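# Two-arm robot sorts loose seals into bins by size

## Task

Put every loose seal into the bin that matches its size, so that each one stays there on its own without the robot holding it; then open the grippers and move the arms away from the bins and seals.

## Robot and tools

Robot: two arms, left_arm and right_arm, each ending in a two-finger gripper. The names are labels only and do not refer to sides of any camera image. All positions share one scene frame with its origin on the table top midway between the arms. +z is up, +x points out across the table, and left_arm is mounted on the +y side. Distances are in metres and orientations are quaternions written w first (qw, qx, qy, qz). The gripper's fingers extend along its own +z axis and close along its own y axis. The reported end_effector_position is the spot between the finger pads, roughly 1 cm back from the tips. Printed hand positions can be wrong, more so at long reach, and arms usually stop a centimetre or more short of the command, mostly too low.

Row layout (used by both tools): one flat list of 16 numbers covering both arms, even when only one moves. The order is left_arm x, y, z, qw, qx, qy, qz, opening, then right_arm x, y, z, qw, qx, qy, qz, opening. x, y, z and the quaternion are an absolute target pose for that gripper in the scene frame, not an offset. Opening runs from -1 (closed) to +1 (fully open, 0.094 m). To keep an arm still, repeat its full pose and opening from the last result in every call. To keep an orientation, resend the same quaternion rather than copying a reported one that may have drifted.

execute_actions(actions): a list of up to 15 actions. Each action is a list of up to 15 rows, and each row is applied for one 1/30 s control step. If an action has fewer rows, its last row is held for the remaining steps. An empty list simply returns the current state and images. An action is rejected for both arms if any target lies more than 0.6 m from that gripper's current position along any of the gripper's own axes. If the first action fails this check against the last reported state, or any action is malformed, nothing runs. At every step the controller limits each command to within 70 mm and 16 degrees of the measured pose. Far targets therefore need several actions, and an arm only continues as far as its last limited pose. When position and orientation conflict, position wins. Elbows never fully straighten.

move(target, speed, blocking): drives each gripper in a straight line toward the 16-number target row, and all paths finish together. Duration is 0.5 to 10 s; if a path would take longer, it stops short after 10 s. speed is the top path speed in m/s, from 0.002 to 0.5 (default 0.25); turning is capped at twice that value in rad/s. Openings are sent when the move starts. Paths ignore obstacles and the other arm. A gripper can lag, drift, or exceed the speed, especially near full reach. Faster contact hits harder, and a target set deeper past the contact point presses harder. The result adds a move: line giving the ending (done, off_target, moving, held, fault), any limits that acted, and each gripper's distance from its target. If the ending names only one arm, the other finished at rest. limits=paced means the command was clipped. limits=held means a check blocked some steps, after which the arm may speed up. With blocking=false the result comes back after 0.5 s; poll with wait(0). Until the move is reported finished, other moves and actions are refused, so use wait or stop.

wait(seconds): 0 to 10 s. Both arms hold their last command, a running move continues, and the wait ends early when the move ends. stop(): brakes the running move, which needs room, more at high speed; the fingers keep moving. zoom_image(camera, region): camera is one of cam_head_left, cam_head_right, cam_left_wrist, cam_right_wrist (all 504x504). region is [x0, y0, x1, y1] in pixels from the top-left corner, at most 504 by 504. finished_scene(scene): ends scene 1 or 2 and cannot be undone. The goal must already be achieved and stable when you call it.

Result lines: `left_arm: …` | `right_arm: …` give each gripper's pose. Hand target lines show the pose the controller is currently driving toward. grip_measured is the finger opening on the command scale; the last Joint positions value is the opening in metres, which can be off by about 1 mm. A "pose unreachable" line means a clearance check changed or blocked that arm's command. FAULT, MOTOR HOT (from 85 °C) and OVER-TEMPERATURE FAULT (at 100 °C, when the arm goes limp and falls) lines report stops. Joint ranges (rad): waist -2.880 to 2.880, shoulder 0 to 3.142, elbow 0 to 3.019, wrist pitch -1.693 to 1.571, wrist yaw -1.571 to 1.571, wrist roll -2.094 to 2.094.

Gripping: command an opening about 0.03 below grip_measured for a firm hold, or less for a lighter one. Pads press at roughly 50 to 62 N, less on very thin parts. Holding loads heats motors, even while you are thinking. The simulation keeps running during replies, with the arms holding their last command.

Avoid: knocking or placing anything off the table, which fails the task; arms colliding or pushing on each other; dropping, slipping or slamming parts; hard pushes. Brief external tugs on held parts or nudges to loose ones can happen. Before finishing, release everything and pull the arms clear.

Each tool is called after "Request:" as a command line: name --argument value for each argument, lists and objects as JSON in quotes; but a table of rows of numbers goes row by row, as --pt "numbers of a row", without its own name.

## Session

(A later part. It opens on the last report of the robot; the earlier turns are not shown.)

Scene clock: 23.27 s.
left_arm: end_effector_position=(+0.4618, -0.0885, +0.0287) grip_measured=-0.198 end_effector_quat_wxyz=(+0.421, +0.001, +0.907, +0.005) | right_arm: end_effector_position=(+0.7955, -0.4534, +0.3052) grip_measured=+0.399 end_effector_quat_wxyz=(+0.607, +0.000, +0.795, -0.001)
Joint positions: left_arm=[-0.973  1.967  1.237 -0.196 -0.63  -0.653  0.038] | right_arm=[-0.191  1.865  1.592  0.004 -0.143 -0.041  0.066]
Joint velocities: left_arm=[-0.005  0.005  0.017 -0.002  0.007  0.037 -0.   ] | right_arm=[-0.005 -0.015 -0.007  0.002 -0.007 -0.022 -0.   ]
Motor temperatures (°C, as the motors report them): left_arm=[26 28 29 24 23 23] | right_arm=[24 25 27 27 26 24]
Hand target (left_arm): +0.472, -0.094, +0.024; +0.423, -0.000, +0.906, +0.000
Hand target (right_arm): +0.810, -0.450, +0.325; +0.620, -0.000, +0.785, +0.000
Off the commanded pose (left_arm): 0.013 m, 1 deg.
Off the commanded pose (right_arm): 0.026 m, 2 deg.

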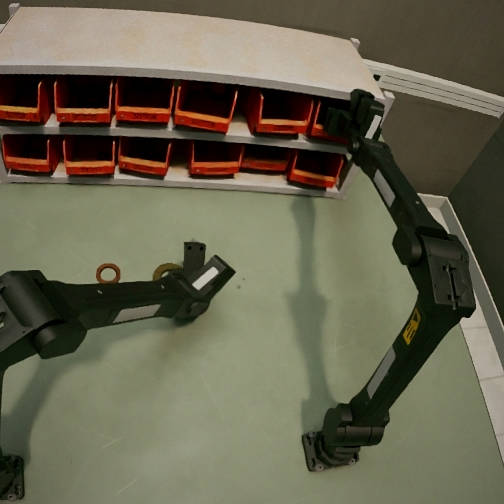

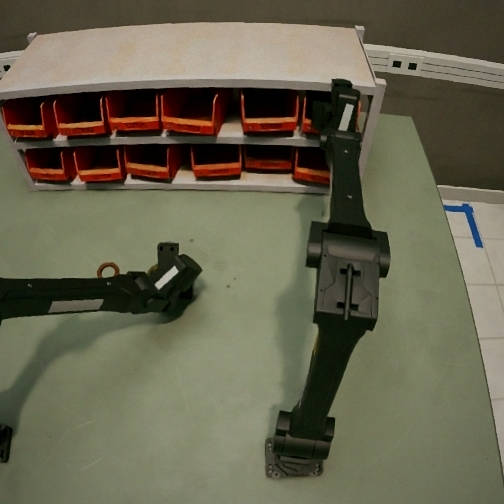

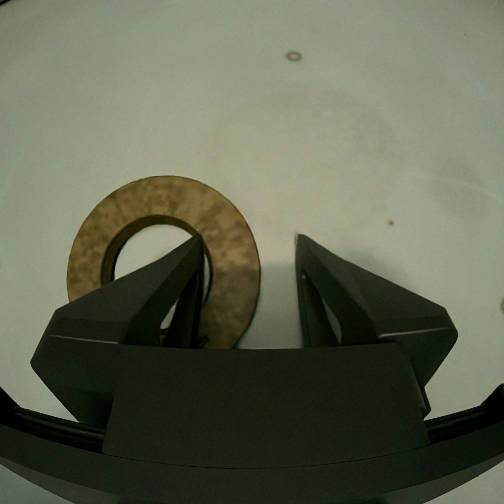

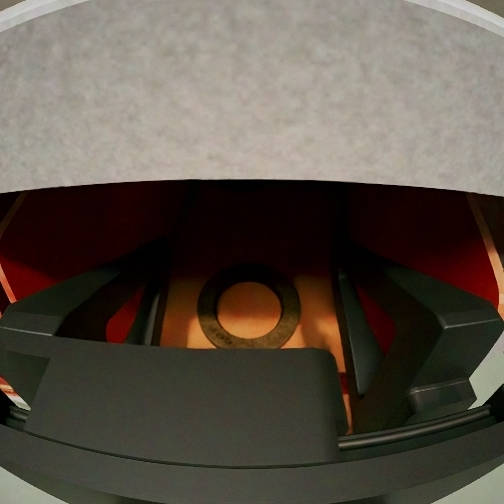

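Request:
move --target '[0.456,-0.082,0.016,0.423,0,0.906,0,-0.2,0.62,-0.45,0.335,0.62,0,0.785,0,0.4]' --speed 0.2

Request:
move --target '[0.456,-0.082,0.016,0.423,0,0.906,0,-0.63,0.48,-0.38,0.2,0.5,0,0.866,0,0.7]' --speed 0.3

Scene clock: 25.77 s.
left_arm: end_effector_position=(+0.4624, -0.0876, +0.0279) grip_measured=-0.198 end_effector_quat_wxyz=(+0.431, -0.005, +0.902, -0.002) | right_arm: end_effector_position=(+0.6200, -0.4445, +0.3343) grip_measured=+0.399 end_effector_quat_wxyz=(+0.614, +0.002, +0.789, +0.003)
Joint positions: left_arm=[-0.973  1.967  1.219 -0.149 -0.638 -0.653  0.038] | right_arm=[-0.231  1.405  1.085  0.067 -0.187 -0.041  0.066]
Joint velocities: left_arm=[-0.005 -0.024 -0.022 -0.022 -0.037  0.007 -0.   ] | right_arm=[-0.024 -0.005  0.002 -0.002  0.007 -0.007  0.001]
Motor temperatures (°C, as the motors report them): left_arm=[26 28 29 24 23 23] | right_arm=[24 25 27 27 26 24]
Hand target (left_arm): +0.456, -0.082, +0.016; +0.423, -0.000, +0.906, +0.000
Hand target (right_arm): +0.621, -0.448, +0.338; +0.620, -0.000, +0.785, -0.000
Off the commanded pose (left_arm): 0.015 m, 1 deg.
Off the commanded pose (right_arm): 0.006 m, 1 deg.
move: off_target (left_arm)

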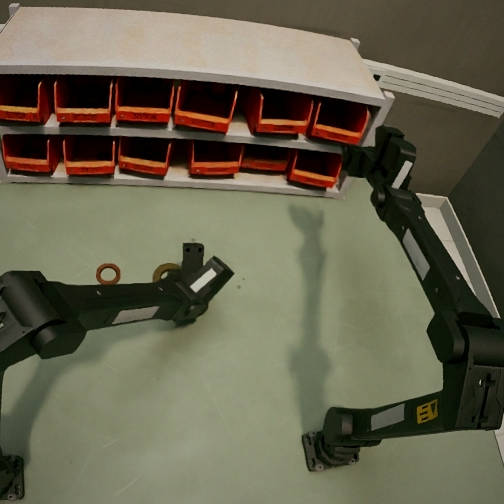

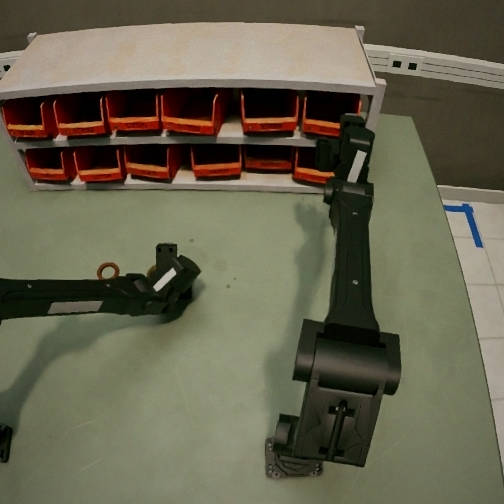

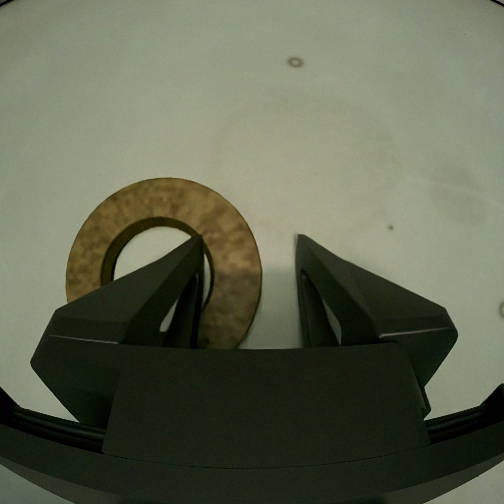

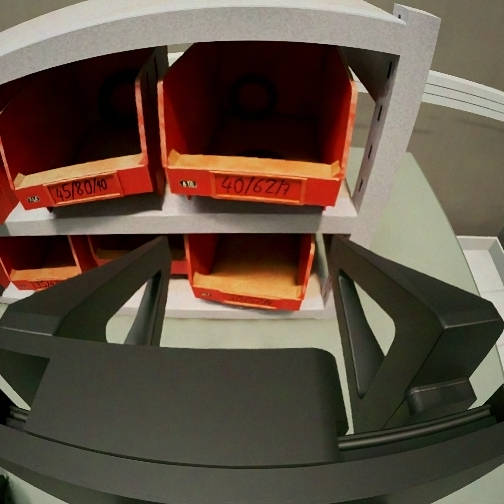

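Scene clock: 26.90 s.
left_arm: end_effector_position=(+0.4633, -0.0859, +0.0285) grip_measured=-0.574 end_effector_quat_wxyz=(+0.433, -0.007, +0.901, +0.000) | right_arm: end_effector_position=(+0.4809, -0.3784, +0.1929) grip_measured=+0.699 end_effector_quat_wxyz=(+0.495, -0.000, +0.869, -0.000)
Joint positions: left_arm=[-0.972  1.967  1.218 -0.149 -0.644 -0.652  0.02 ] | right_arm=[-0.102  1.168  0.657 -0.025 -0.052 -0.032  0.08 ]
Joint velocities: left_arm=[ 0.005  0.005 -0.002 -0.002 -0.081  0.081 -0.   ] | right_arm=[ 0.015 -0.005  0.002  0.007  0.007  0.022 -0.   ]
Motor temperatures (°C, as the motors report them): left_arm=[26 28 29 24 23 23] | right_arm=[24 25 27 27 26 24]
Hand target (left_arm): +0.456, -0.082, +0.016; +0.423, +0.000, +0.906, -0.000
Hand target (right_arm): +0.482, -0.377, +0.201; +0.500, +0.002, +0.866, +0.001
Off the commanded pose (left_arm): 0.015 m, 1 deg.
Off the commanded pose (right_arm): 0.007 m, 1 deg.
move: off_target (left_arm)

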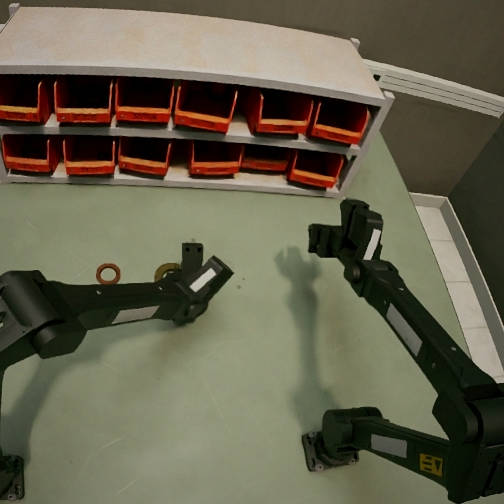

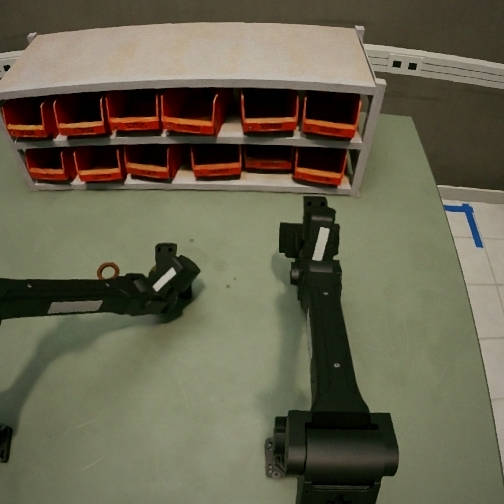

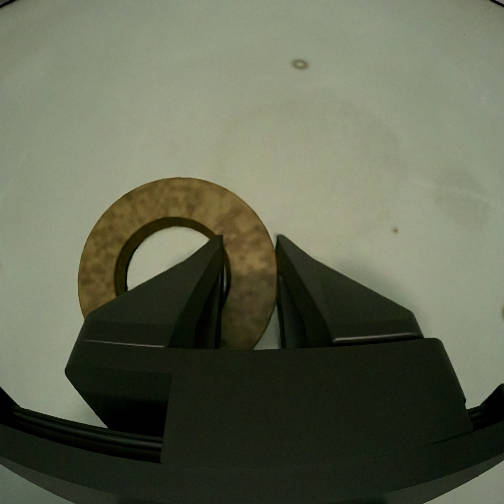

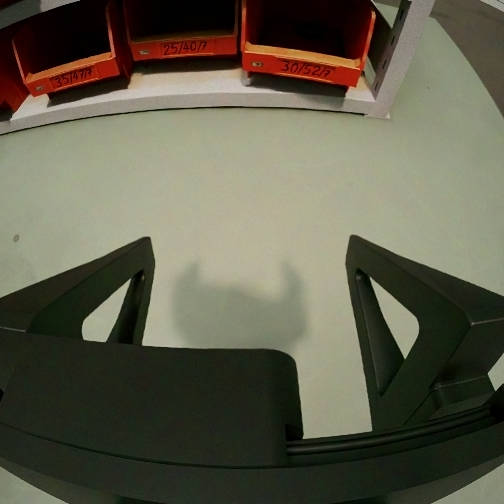

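Request:
move --target '[0.47,-0.05,0.14,0.423,0,0.906,0,-0.63,0.48,-0.33,0.16,0.423,0,0.906,0,0.7]'

Request:
move --target '[0.69,0.16,0.37,0.597,0.171,0.773,-0.132,-0.63,0.47,-0.05,0.1,0.423,0,0.906,0,0.7]'

Request:
move --target '[0.74,0.163,0.365,0.597,0.171,0.773,-0.132,-0.63,0.47,0.148,0.06,0.423,0,0.906,0,0.7]' --speed 0.2

Scene clock: 29.53 s.
left_arm: end_effector_position=(+0.4645, -0.0438, +0.1263) grip_measured=-0.574 end_effector_quat_wxyz=(+0.417, -0.003, +0.909, +0.005) | right_arm: end_effector_position=(+0.4631, -0.3309, +0.1385) grip_measured=+0.699 end_effector_quat_wxyz=(+0.407, -0.003, +0.913, -0.001)
Joint positions: left_arm=[-0.914  1.746  1.211 -0.369 -0.592 -0.609  0.02 ] | right_arm=[ 0.04   1.23   0.657 -0.16   0.061  0.047  0.08 ]
Joint velocities: left_arm=[-0.015 -0.005  0.012 -0.002  0.022 -0.066 -0.001] | right_arm=[-0.005 -0.005  0.012 -0.002 -0.007  0.007  0.   ]
Motor temperatures (°C, as the motors report them): left_arm=[26 28 29 24 23 23] | right_arm=[24 25 27 27 26 24]
Hand target (left_arm): +0.470, -0.048, +0.141; +0.424, +0.000, +0.906, +0.001
Hand target (right_arm): +0.480, -0.329, +0.159; +0.423, +0.002, +0.906, +0.001
Off the commanded pose (left_arm): 0.016 m, 1 deg.
Off the commanded pose (right_arm): 0.027 m, 2 deg.
move: off_target (left_arm, right_arm)

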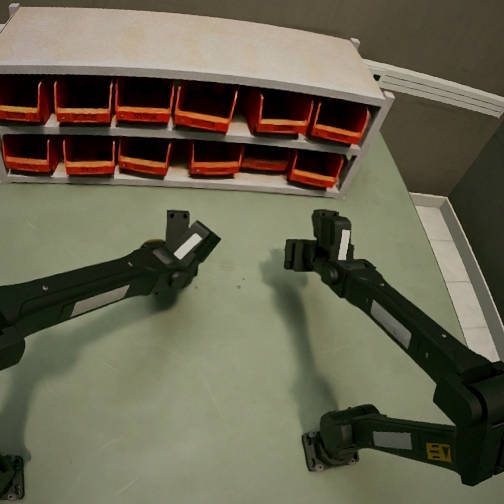

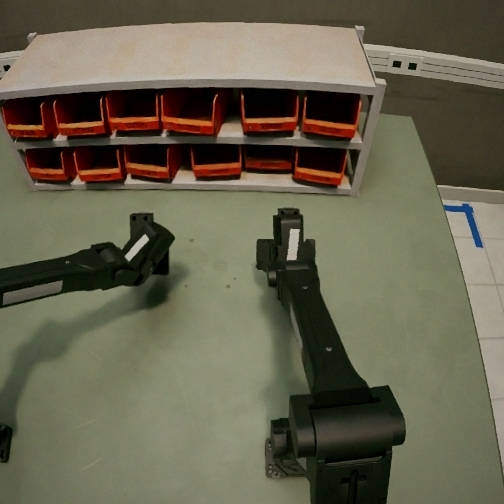

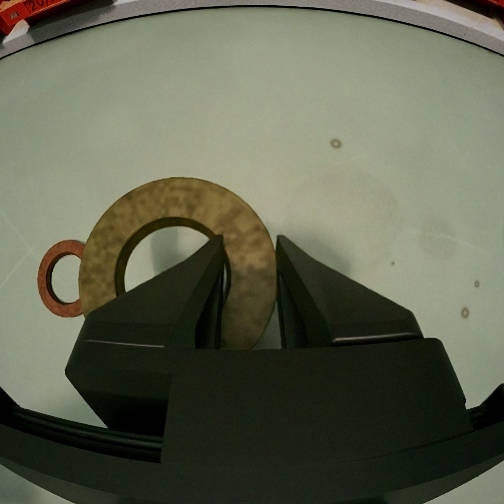

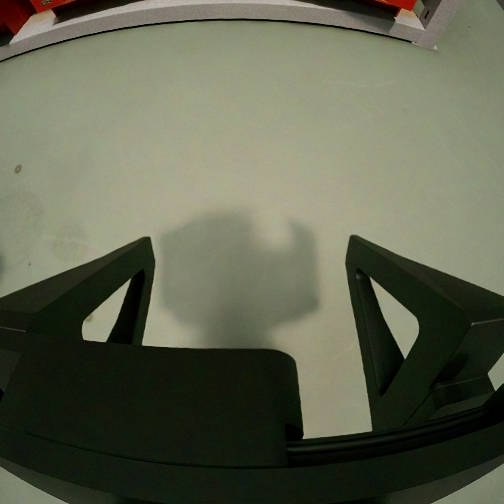

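Scene clock: 32.20 s.
left_arm: end_effector_position=(+0.6779, +0.1627, +0.3429) grip_measured=-0.574 end_effector_quat_wxyz=(+0.579, +0.167, +0.788, -0.129) | right_arm: end_effector_position=(+0.4571, -0.0559, +0.0847) grip_measured=+0.699 end_effector_quat_wxyz=(+0.411, -0.007, +0.912, -0.004)
Joint positions: left_arm=[-0.292  1.666  1.442 -0.086  0.228  0.06   0.02 ] | right_arm=[ 0.706  1.622  0.909 -0.167  0.535  0.534  0.08 ]
Joint velocities: left_arm=[-0.005  0.005  0.007  0.012 -0.007 -0.037 -0.   ] | right_arm=[-0.005 -0.005  0.012 -0.007  0.022  0.007 -0.   ]
Motor temperatures (°C, as the motors report them): left_arm=[26 28 30 24 23 23] | right_arm=[24 25 27 27 26 24]
Hand target (left_arm): +0.687, +0.162, +0.373; +0.598, +0.173, +0.772, -0.125
Hand target (right_arm): +0.470, -0.046, +0.097; +0.419, +0.001, +0.908, +0.002
Off the commanded pose (left_arm): 0.030 m, 3 deg.
Off the commanded pose (right_arm): 0.021 m, 2 deg.
move: off_target (left_arm, right_arm); limits=paced

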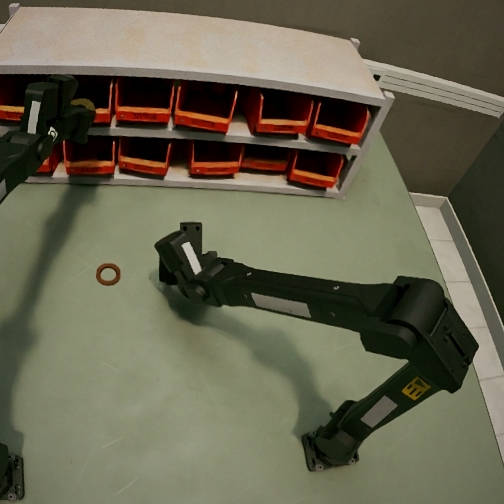

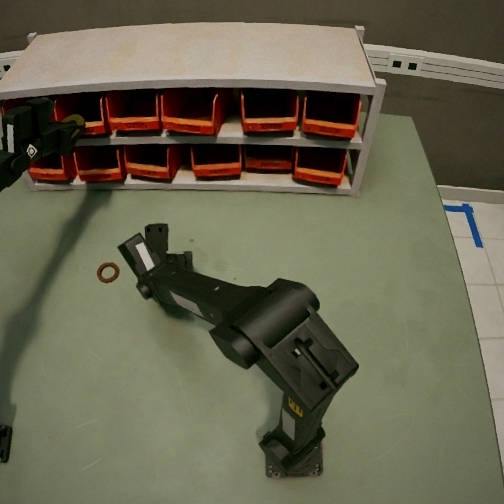

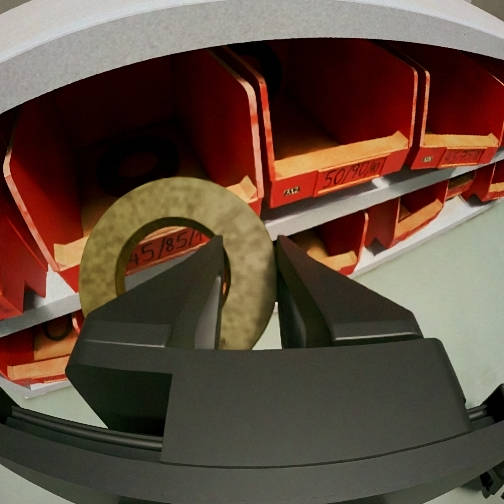

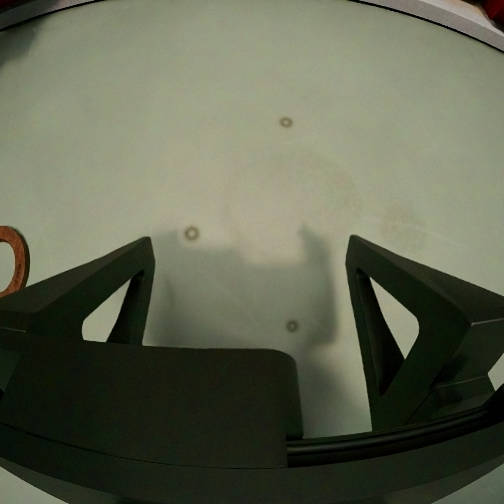

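Scene clock: 33.80 s.
left_arm: end_effector_position=(+0.7224, +0.1591, +0.3317) grip_measured=-0.574 end_effector_quat_wxyz=(+0.575, +0.169, +0.789, -0.136) | right_arm: end_effector_position=(+0.4598, +0.1356, +0.0482) grip_measured=+0.699 end_effector_quat_wxyz=(+0.415, -0.009, +0.910, -0.008)
Joint positions: left_arm=[-0.28   1.787  1.579 -0.109  0.253  0.06   0.02 ] | right_arm=[ 0.944  2.007  1.388 -0.392  0.685  0.76   0.08 ]
Joint velocities: left_arm=[-0.005  0.005 -0.012  0.002  0.007  0.007 -0.001] | right_arm=[-0.005  0.005 -0.017  0.002 -0.007 -0.11   0.001]
Motor temperatures (°C, as the motors report them): left_arm=[26 28 30 24 23 23] | right_arm=[24 25 27 27 26 24]
Hand target (left_arm): +0.736, +0.163, +0.365; +0.597, +0.171, +0.773, -0.132
Hand target (right_arm): +0.470, +0.147, +0.058; +0.421, +0.000, +0.907, +0.001
Off the commanded pose (left_arm): 0.038 m, 3 deg.
Off the commanded pose (right_arm): 0.020 m, 2 deg.
move: off_target (left_arm, right_arm)

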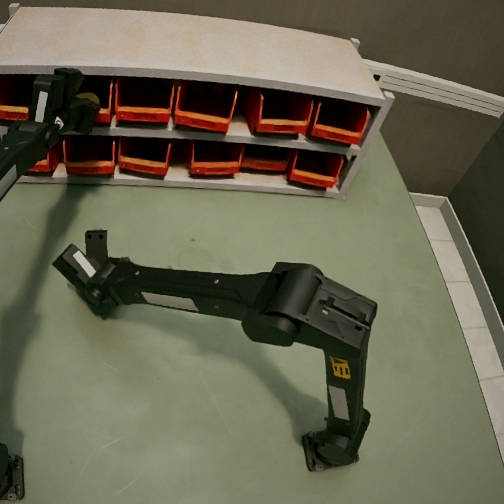

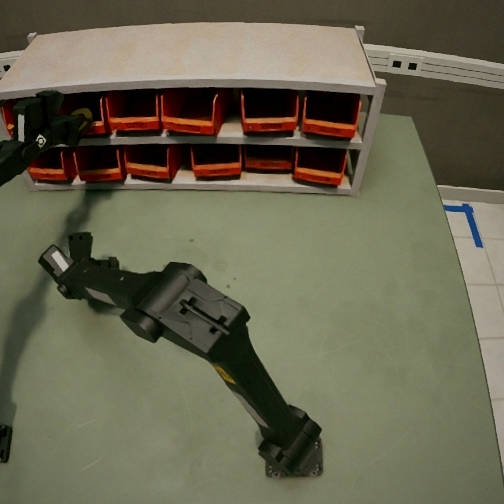

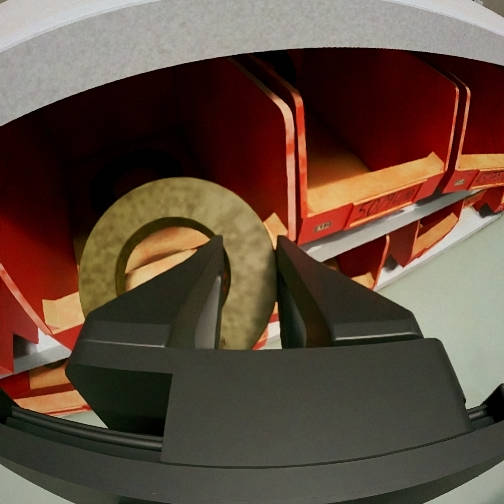

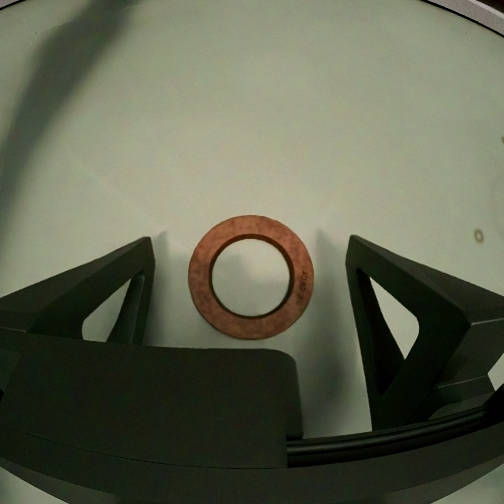

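Request:
move --target '[0.805,0.175,0.372,0.597,0.171,0.773,-0.132,-0.63,0.455,0.136,0.008,0.423,0,0.906,0,0.7]' --speed 0.07

Scene clock: 36.07 s.
left_arm: end_effector_position=(+0.7881, +0.1702, +0.3373) grip_measured=-0.574 end_effector_quat_wxyz=(+0.573, +0.166, +0.790, -0.138) | right_arm: end_effector_position=(+0.4589, +0.1327, +0.0201) grip_measured=+0.699 end_effector_quat_wxyz=(+0.423, +0.001, +0.906, +0.001)
Joint positions: left_arm=[-0.247  1.956  1.844 -0.211  0.284  0.065  0.02 ] | right_arm=[ 0.944  2.043  1.347 -0.291  0.693  0.77   0.08 ]
Joint velocities: left_arm=[-0.005 -0.015  0.007 -0.012 -0.007  0.051  0.   ] | right_arm=[-0.005  0.005  0.012  0.002 -0.022 -0.007  0.001]
Motor temperatures (°C, as the motors report them): left_arm=[26 28 31 24 23 23] | right_arm=[24 25 27 27 26 24]
Hand target (left_arm): +0.800, +0.175, +0.372; +0.597, +0.171, +0.773, -0.131
Hand target (right_arm): +0.455, +0.136, +0.008; +0.423, -0.000, +0.906, -0.000
Off the commanded pose (left_arm): 0.039 m, 3 deg.
Off the commanded pose (right_arm): 0.013 m, 0 deg.
move: off_target (left_arm, right_arm)

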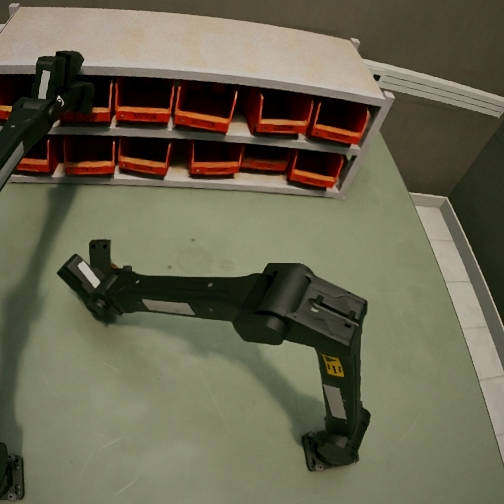

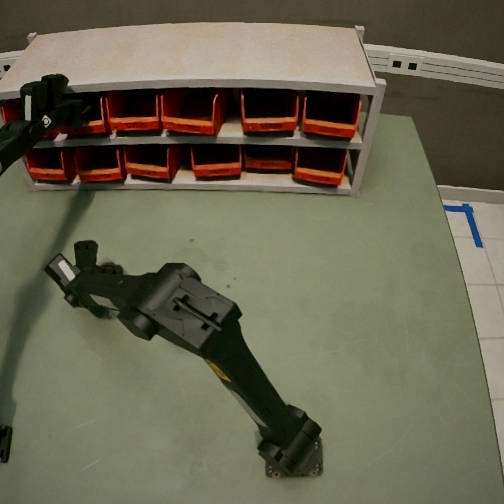

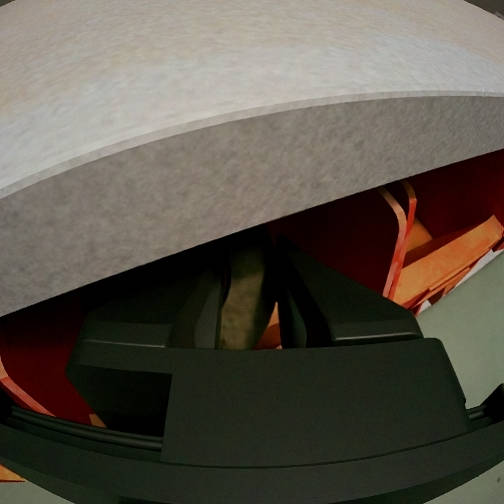

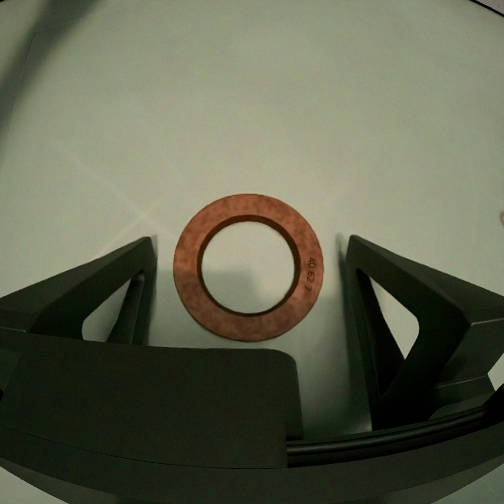

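Request:
move --target '[0.815,0.175,0.362,0.597,0.171,0.773,-0.132,-0.63,0.455,0.136,0.003,0.423,0,0.906,0,0.5]' --speed 0.06

Request:
execute_actions --actions '[[[0.815,0.175,0.362,0.597,0.171,0.773,-0.132,-0.35,0.455,0.136,0.005,0.423,0,0.906,0,0.245]]]'

Scene clock: 38.37 s.
left_arm: end_effector_position=(+0.7971, +0.1696, +0.3223) grip_measured=-0.574 end_effector_quat_wxyz=(+0.568, +0.166, +0.794, -0.139) | right_arm: end_effector_position=(+0.4593, +0.1333, +0.0164) grip_measured=+0.501 end_effector_quat_wxyz=(+0.424, +0.002, +0.906, +0.001)
Joint positions: left_arm=[-0.245  1.989  1.864 -0.211  0.287  0.065  0.02 ] | right_arm=[ 0.944  2.05   1.347 -0.281  0.694  0.771  0.071]
Joint velocities: left_arm=[-0.005 -0.005  0.007 -0.002 -0.037 -0.051 -0.   ] | right_arm=[-0.005  0.005 -0.007 -0.012  0.007  0.051 -0.   ]
Motor temperatures (°C, as the motors report them): left_arm=[26 28 31 24 23 23] | right_arm=[24 25 27 27 26 24]
Hand target (left_arm): +0.810, +0.176, +0.362; +0.597, +0.170, +0.773, -0.131
Hand target (right_arm): +0.455, +0.136, +0.003; +0.423, +0.000, +0.906, -0.000
Off the commanded pose (left_arm): 0.044 m, 4 deg.
Off the commanded pose (right_arm): 0.014 m, 0 deg.
move: off_target (left_arm, right_arm)

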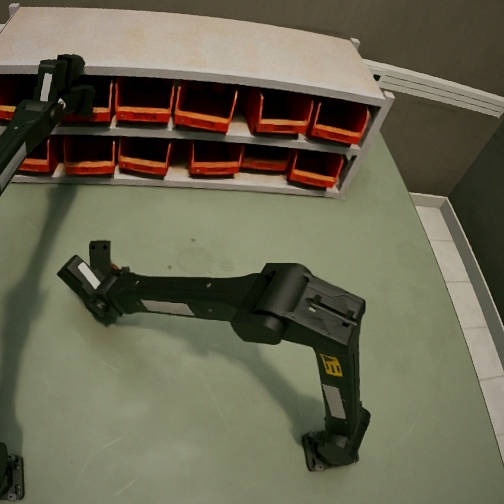

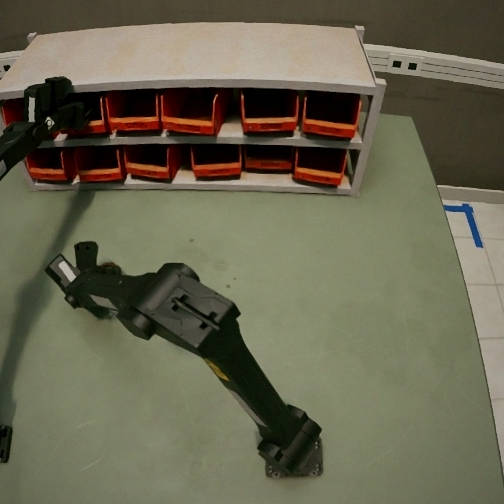

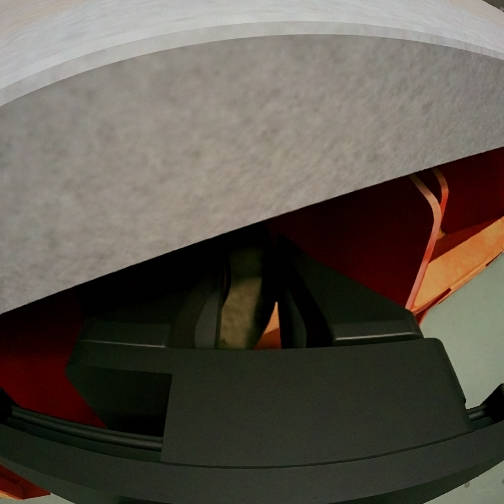

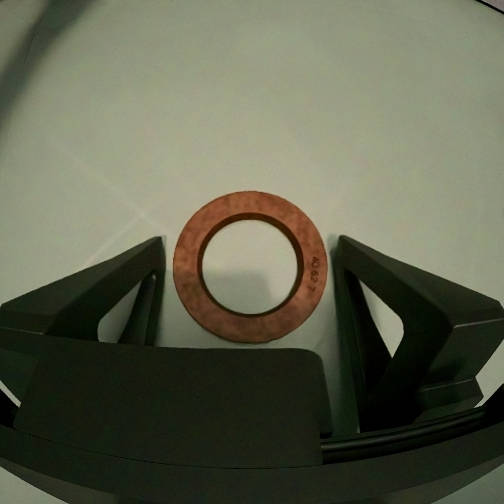

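Scene clock: 38.87 s.
left_arm: end_effector_position=(+0.7985, +0.1694, +0.3292) grip_measured=-0.352 end_effector_quat_wxyz=(+0.573, +0.167, +0.791, -0.139) | right_arm: end_effector_position=(+0.4593, +0.1333, +0.0164) grip_measured=+0.276 end_effector_quat_wxyz=(+0.424, +0.002, +0.906, +0.001)
Joint positions: left_arm=[-0.245  1.989  1.875 -0.211  0.287  0.065  0.03 ] | right_arm=[ 0.944  2.05   1.347 -0.281  0.694  0.771  0.06 ]
Joint velocities: left_arm=[ 0.005 -0.015 -0.012  0.007  0.022 -0.037 -0.001] | right_arm=[-0.005 -0.005  0.002 -0.007  0.051 -0.051 -0.001]
Motor temperatures (°C, as the motors report them): left_arm=[26 28 31 24 23 23] | right_arm=[24 25 27 27 26 24]
Hand target (left_arm): +0.811, +0.176, +0.362; +0.597, +0.170, +0.773, -0.132
Hand target (right_arm): +0.455, +0.136, +0.005; +0.423, -0.000, +0.906, -0.000
Off the commanded pose (left_arm): 0.037 m, 4 deg.
Off the commanded pose (right_arm): 0.012 m, 0 deg.

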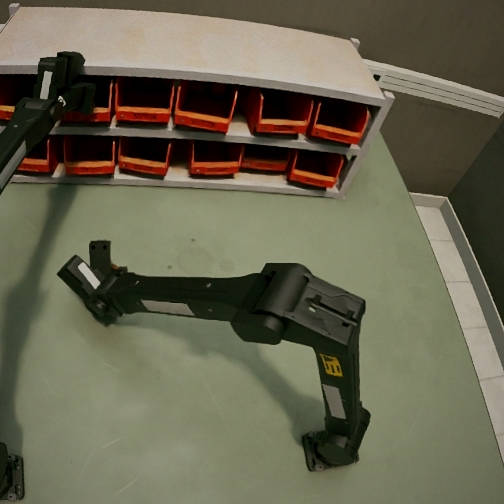

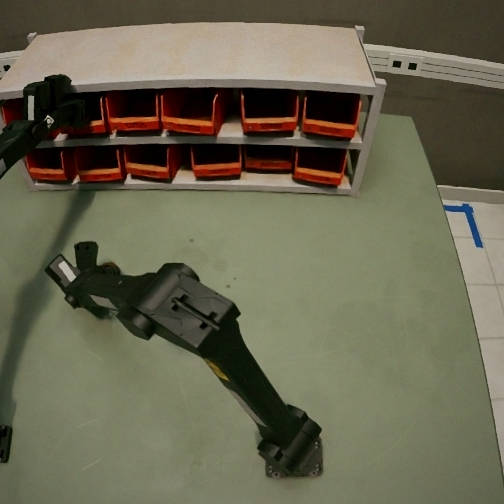

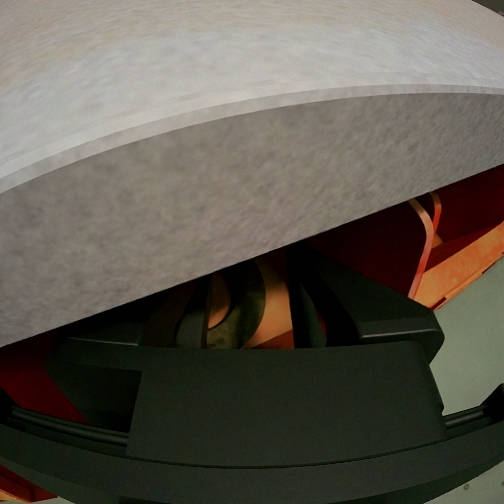

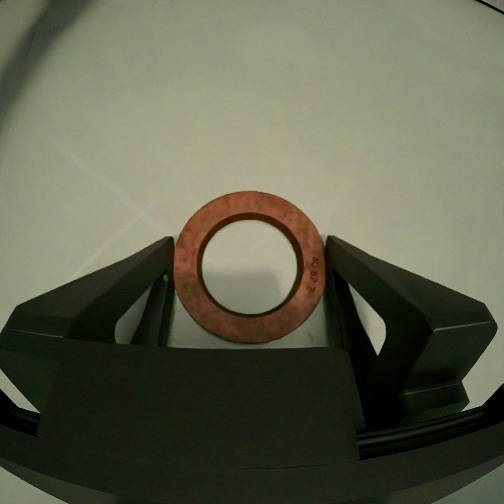

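Request:
move --target '[0.67,0.18,0.365,0.597,0.171,0.773,-0.132,-0.35,0.455,0.08,0.08,0.423,0,0.906,0,0.245]' --speed 0.2

Request:
move --target '[0.5,0.28,0.3,0.597,0.171,0.773,-0.132,-0.35,0.69,-0.445,0.345,0.62,0,0.785,0,0.245]' --speed 0.35

Scene clock: 41.20 s.
left_arm: end_effector_position=(+0.6750, +0.1877, +0.3464) grip_measured=-0.352 end_effector_quat_wxyz=(+0.581, +0.166, +0.786, -0.132) | right_arm: end_effector_position=(+0.4544, +0.0832, +0.0791) grip_measured=+0.276 end_effector_quat_wxyz=(+0.426, +0.003, +0.905, +0.003)
Joint positions: left_arm=[-0.248  1.646  1.423 -0.084  0.273  0.07   0.03 ] | right_arm=[ 0.901  1.856  1.224 -0.318  0.67   0.726  0.06 ]
Joint velocities: left_arm=[ 0.005 -0.005  0.022  0.007  0.007 -0.051  0.   ] | right_arm=[-0.015 -0.015 -0.012  0.012  0.007 -0.007 -0.   ]
Motor temperatures (°C, as the motors report them): left_arm=[26 29 32 25 23 23] | right_arm=[24 25 27 27 26 24]
Hand target (left_arm): +0.670, +0.182, +0.364; +0.597, +0.170, +0.773, -0.132
Hand target (right_arm): +0.455, +0.080, +0.081; +0.423, -0.000, +0.906, -0.000
Off the commanded pose (left_arm): 0.021 m, 2 deg.
Off the commanded pose (right_arm): 0.003 m, 1 deg.
move: off_target (left_arm)

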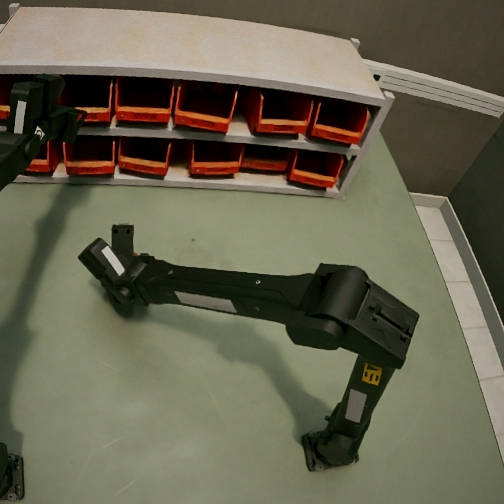

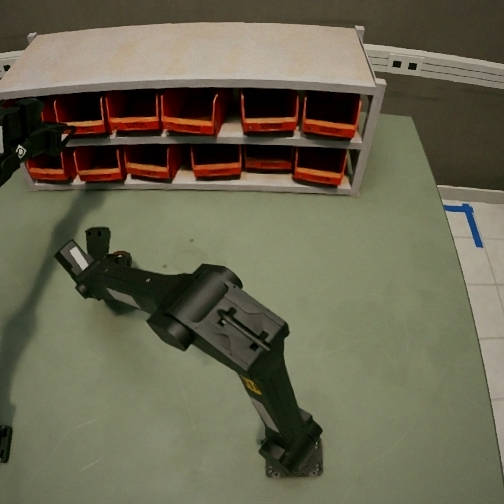

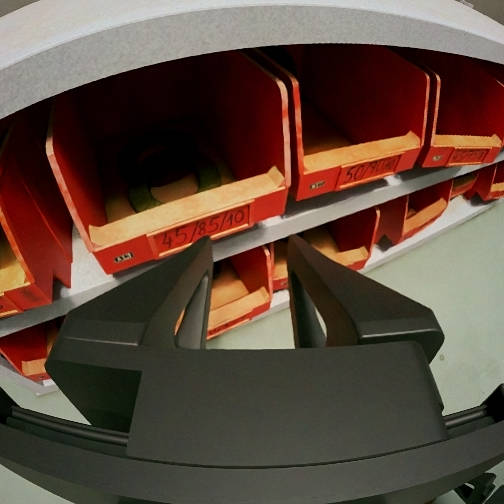

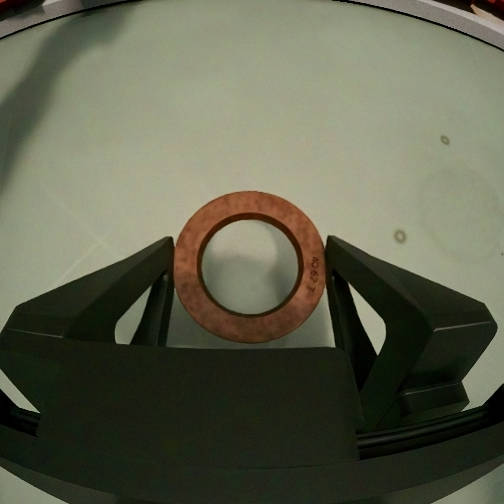

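Scene clock: 43.63 s.
left_arm: end_effector_position=(+0.5050, +0.2799, +0.2816) grip_measured=-0.352 end_effector_quat_wxyz=(+0.576, +0.165, +0.788, -0.139) | right_arm: end_effector_position=(+0.6719, -0.4574, +0.3247) grip_measured=+0.276 end_effector_quat_wxyz=(+0.606, +0.003, +0.795, +0.001)
Joint positions: left_arm=[-0.071  1.25   0.835  0.079  0.452  0.121  0.03 ] | right_arm=[-0.234  1.547  1.226  0.048 -0.184 -0.047  0.06 ]
Joint velocities: left_arm=[ 0.005 -0.015 -0.007  0.002 -0.007 -0.051  0.   ] | right_arm=[-0.005 -0.005  0.002 -0.012 -0.022 -0.066  0.   ]
Motor temperatures (°C, as the motors report them): left_arm=[26 29 31 25 23 23] | right_arm=[24 25 27 27 26 24]
Hand target (left_arm): +0.502, +0.283, +0.298; +0.596, +0.172, +0.773, -0.130
Hand target (right_arm): +0.684, -0.455, +0.349; +0.625, -0.007, +0.781, -0.002
Off the commanded pose (left_arm): 0.019 m, 3 deg.
Off the commanded pose (right_arm): 0.030 m, 2 deg.
move: off_target (left_arm, right_arm); limits=paced

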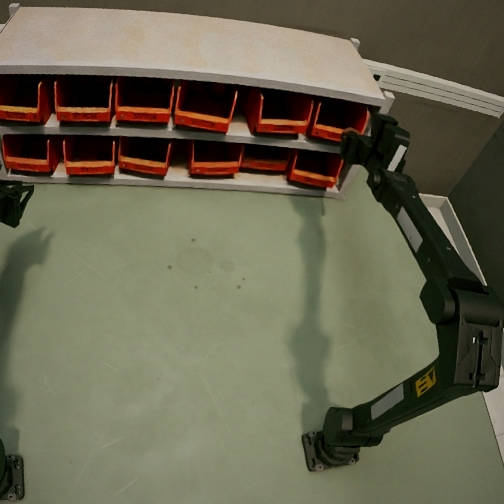

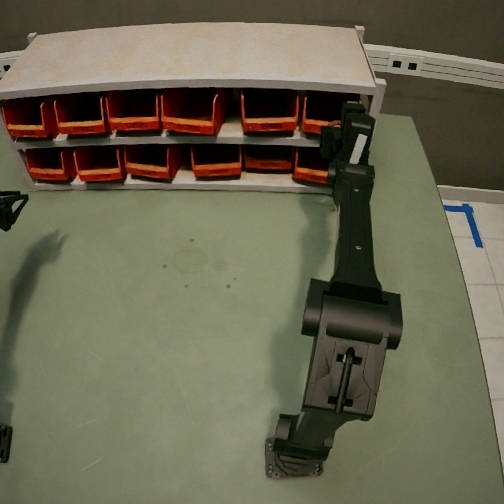

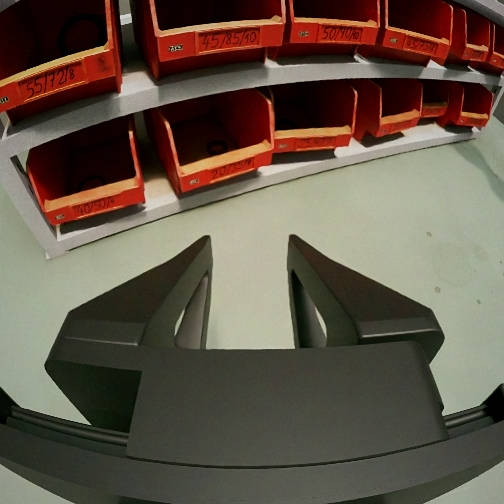

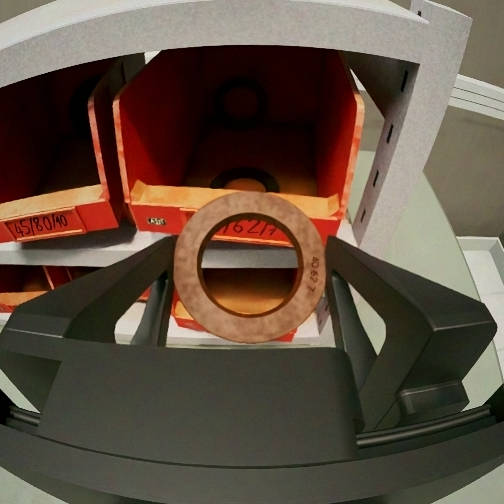

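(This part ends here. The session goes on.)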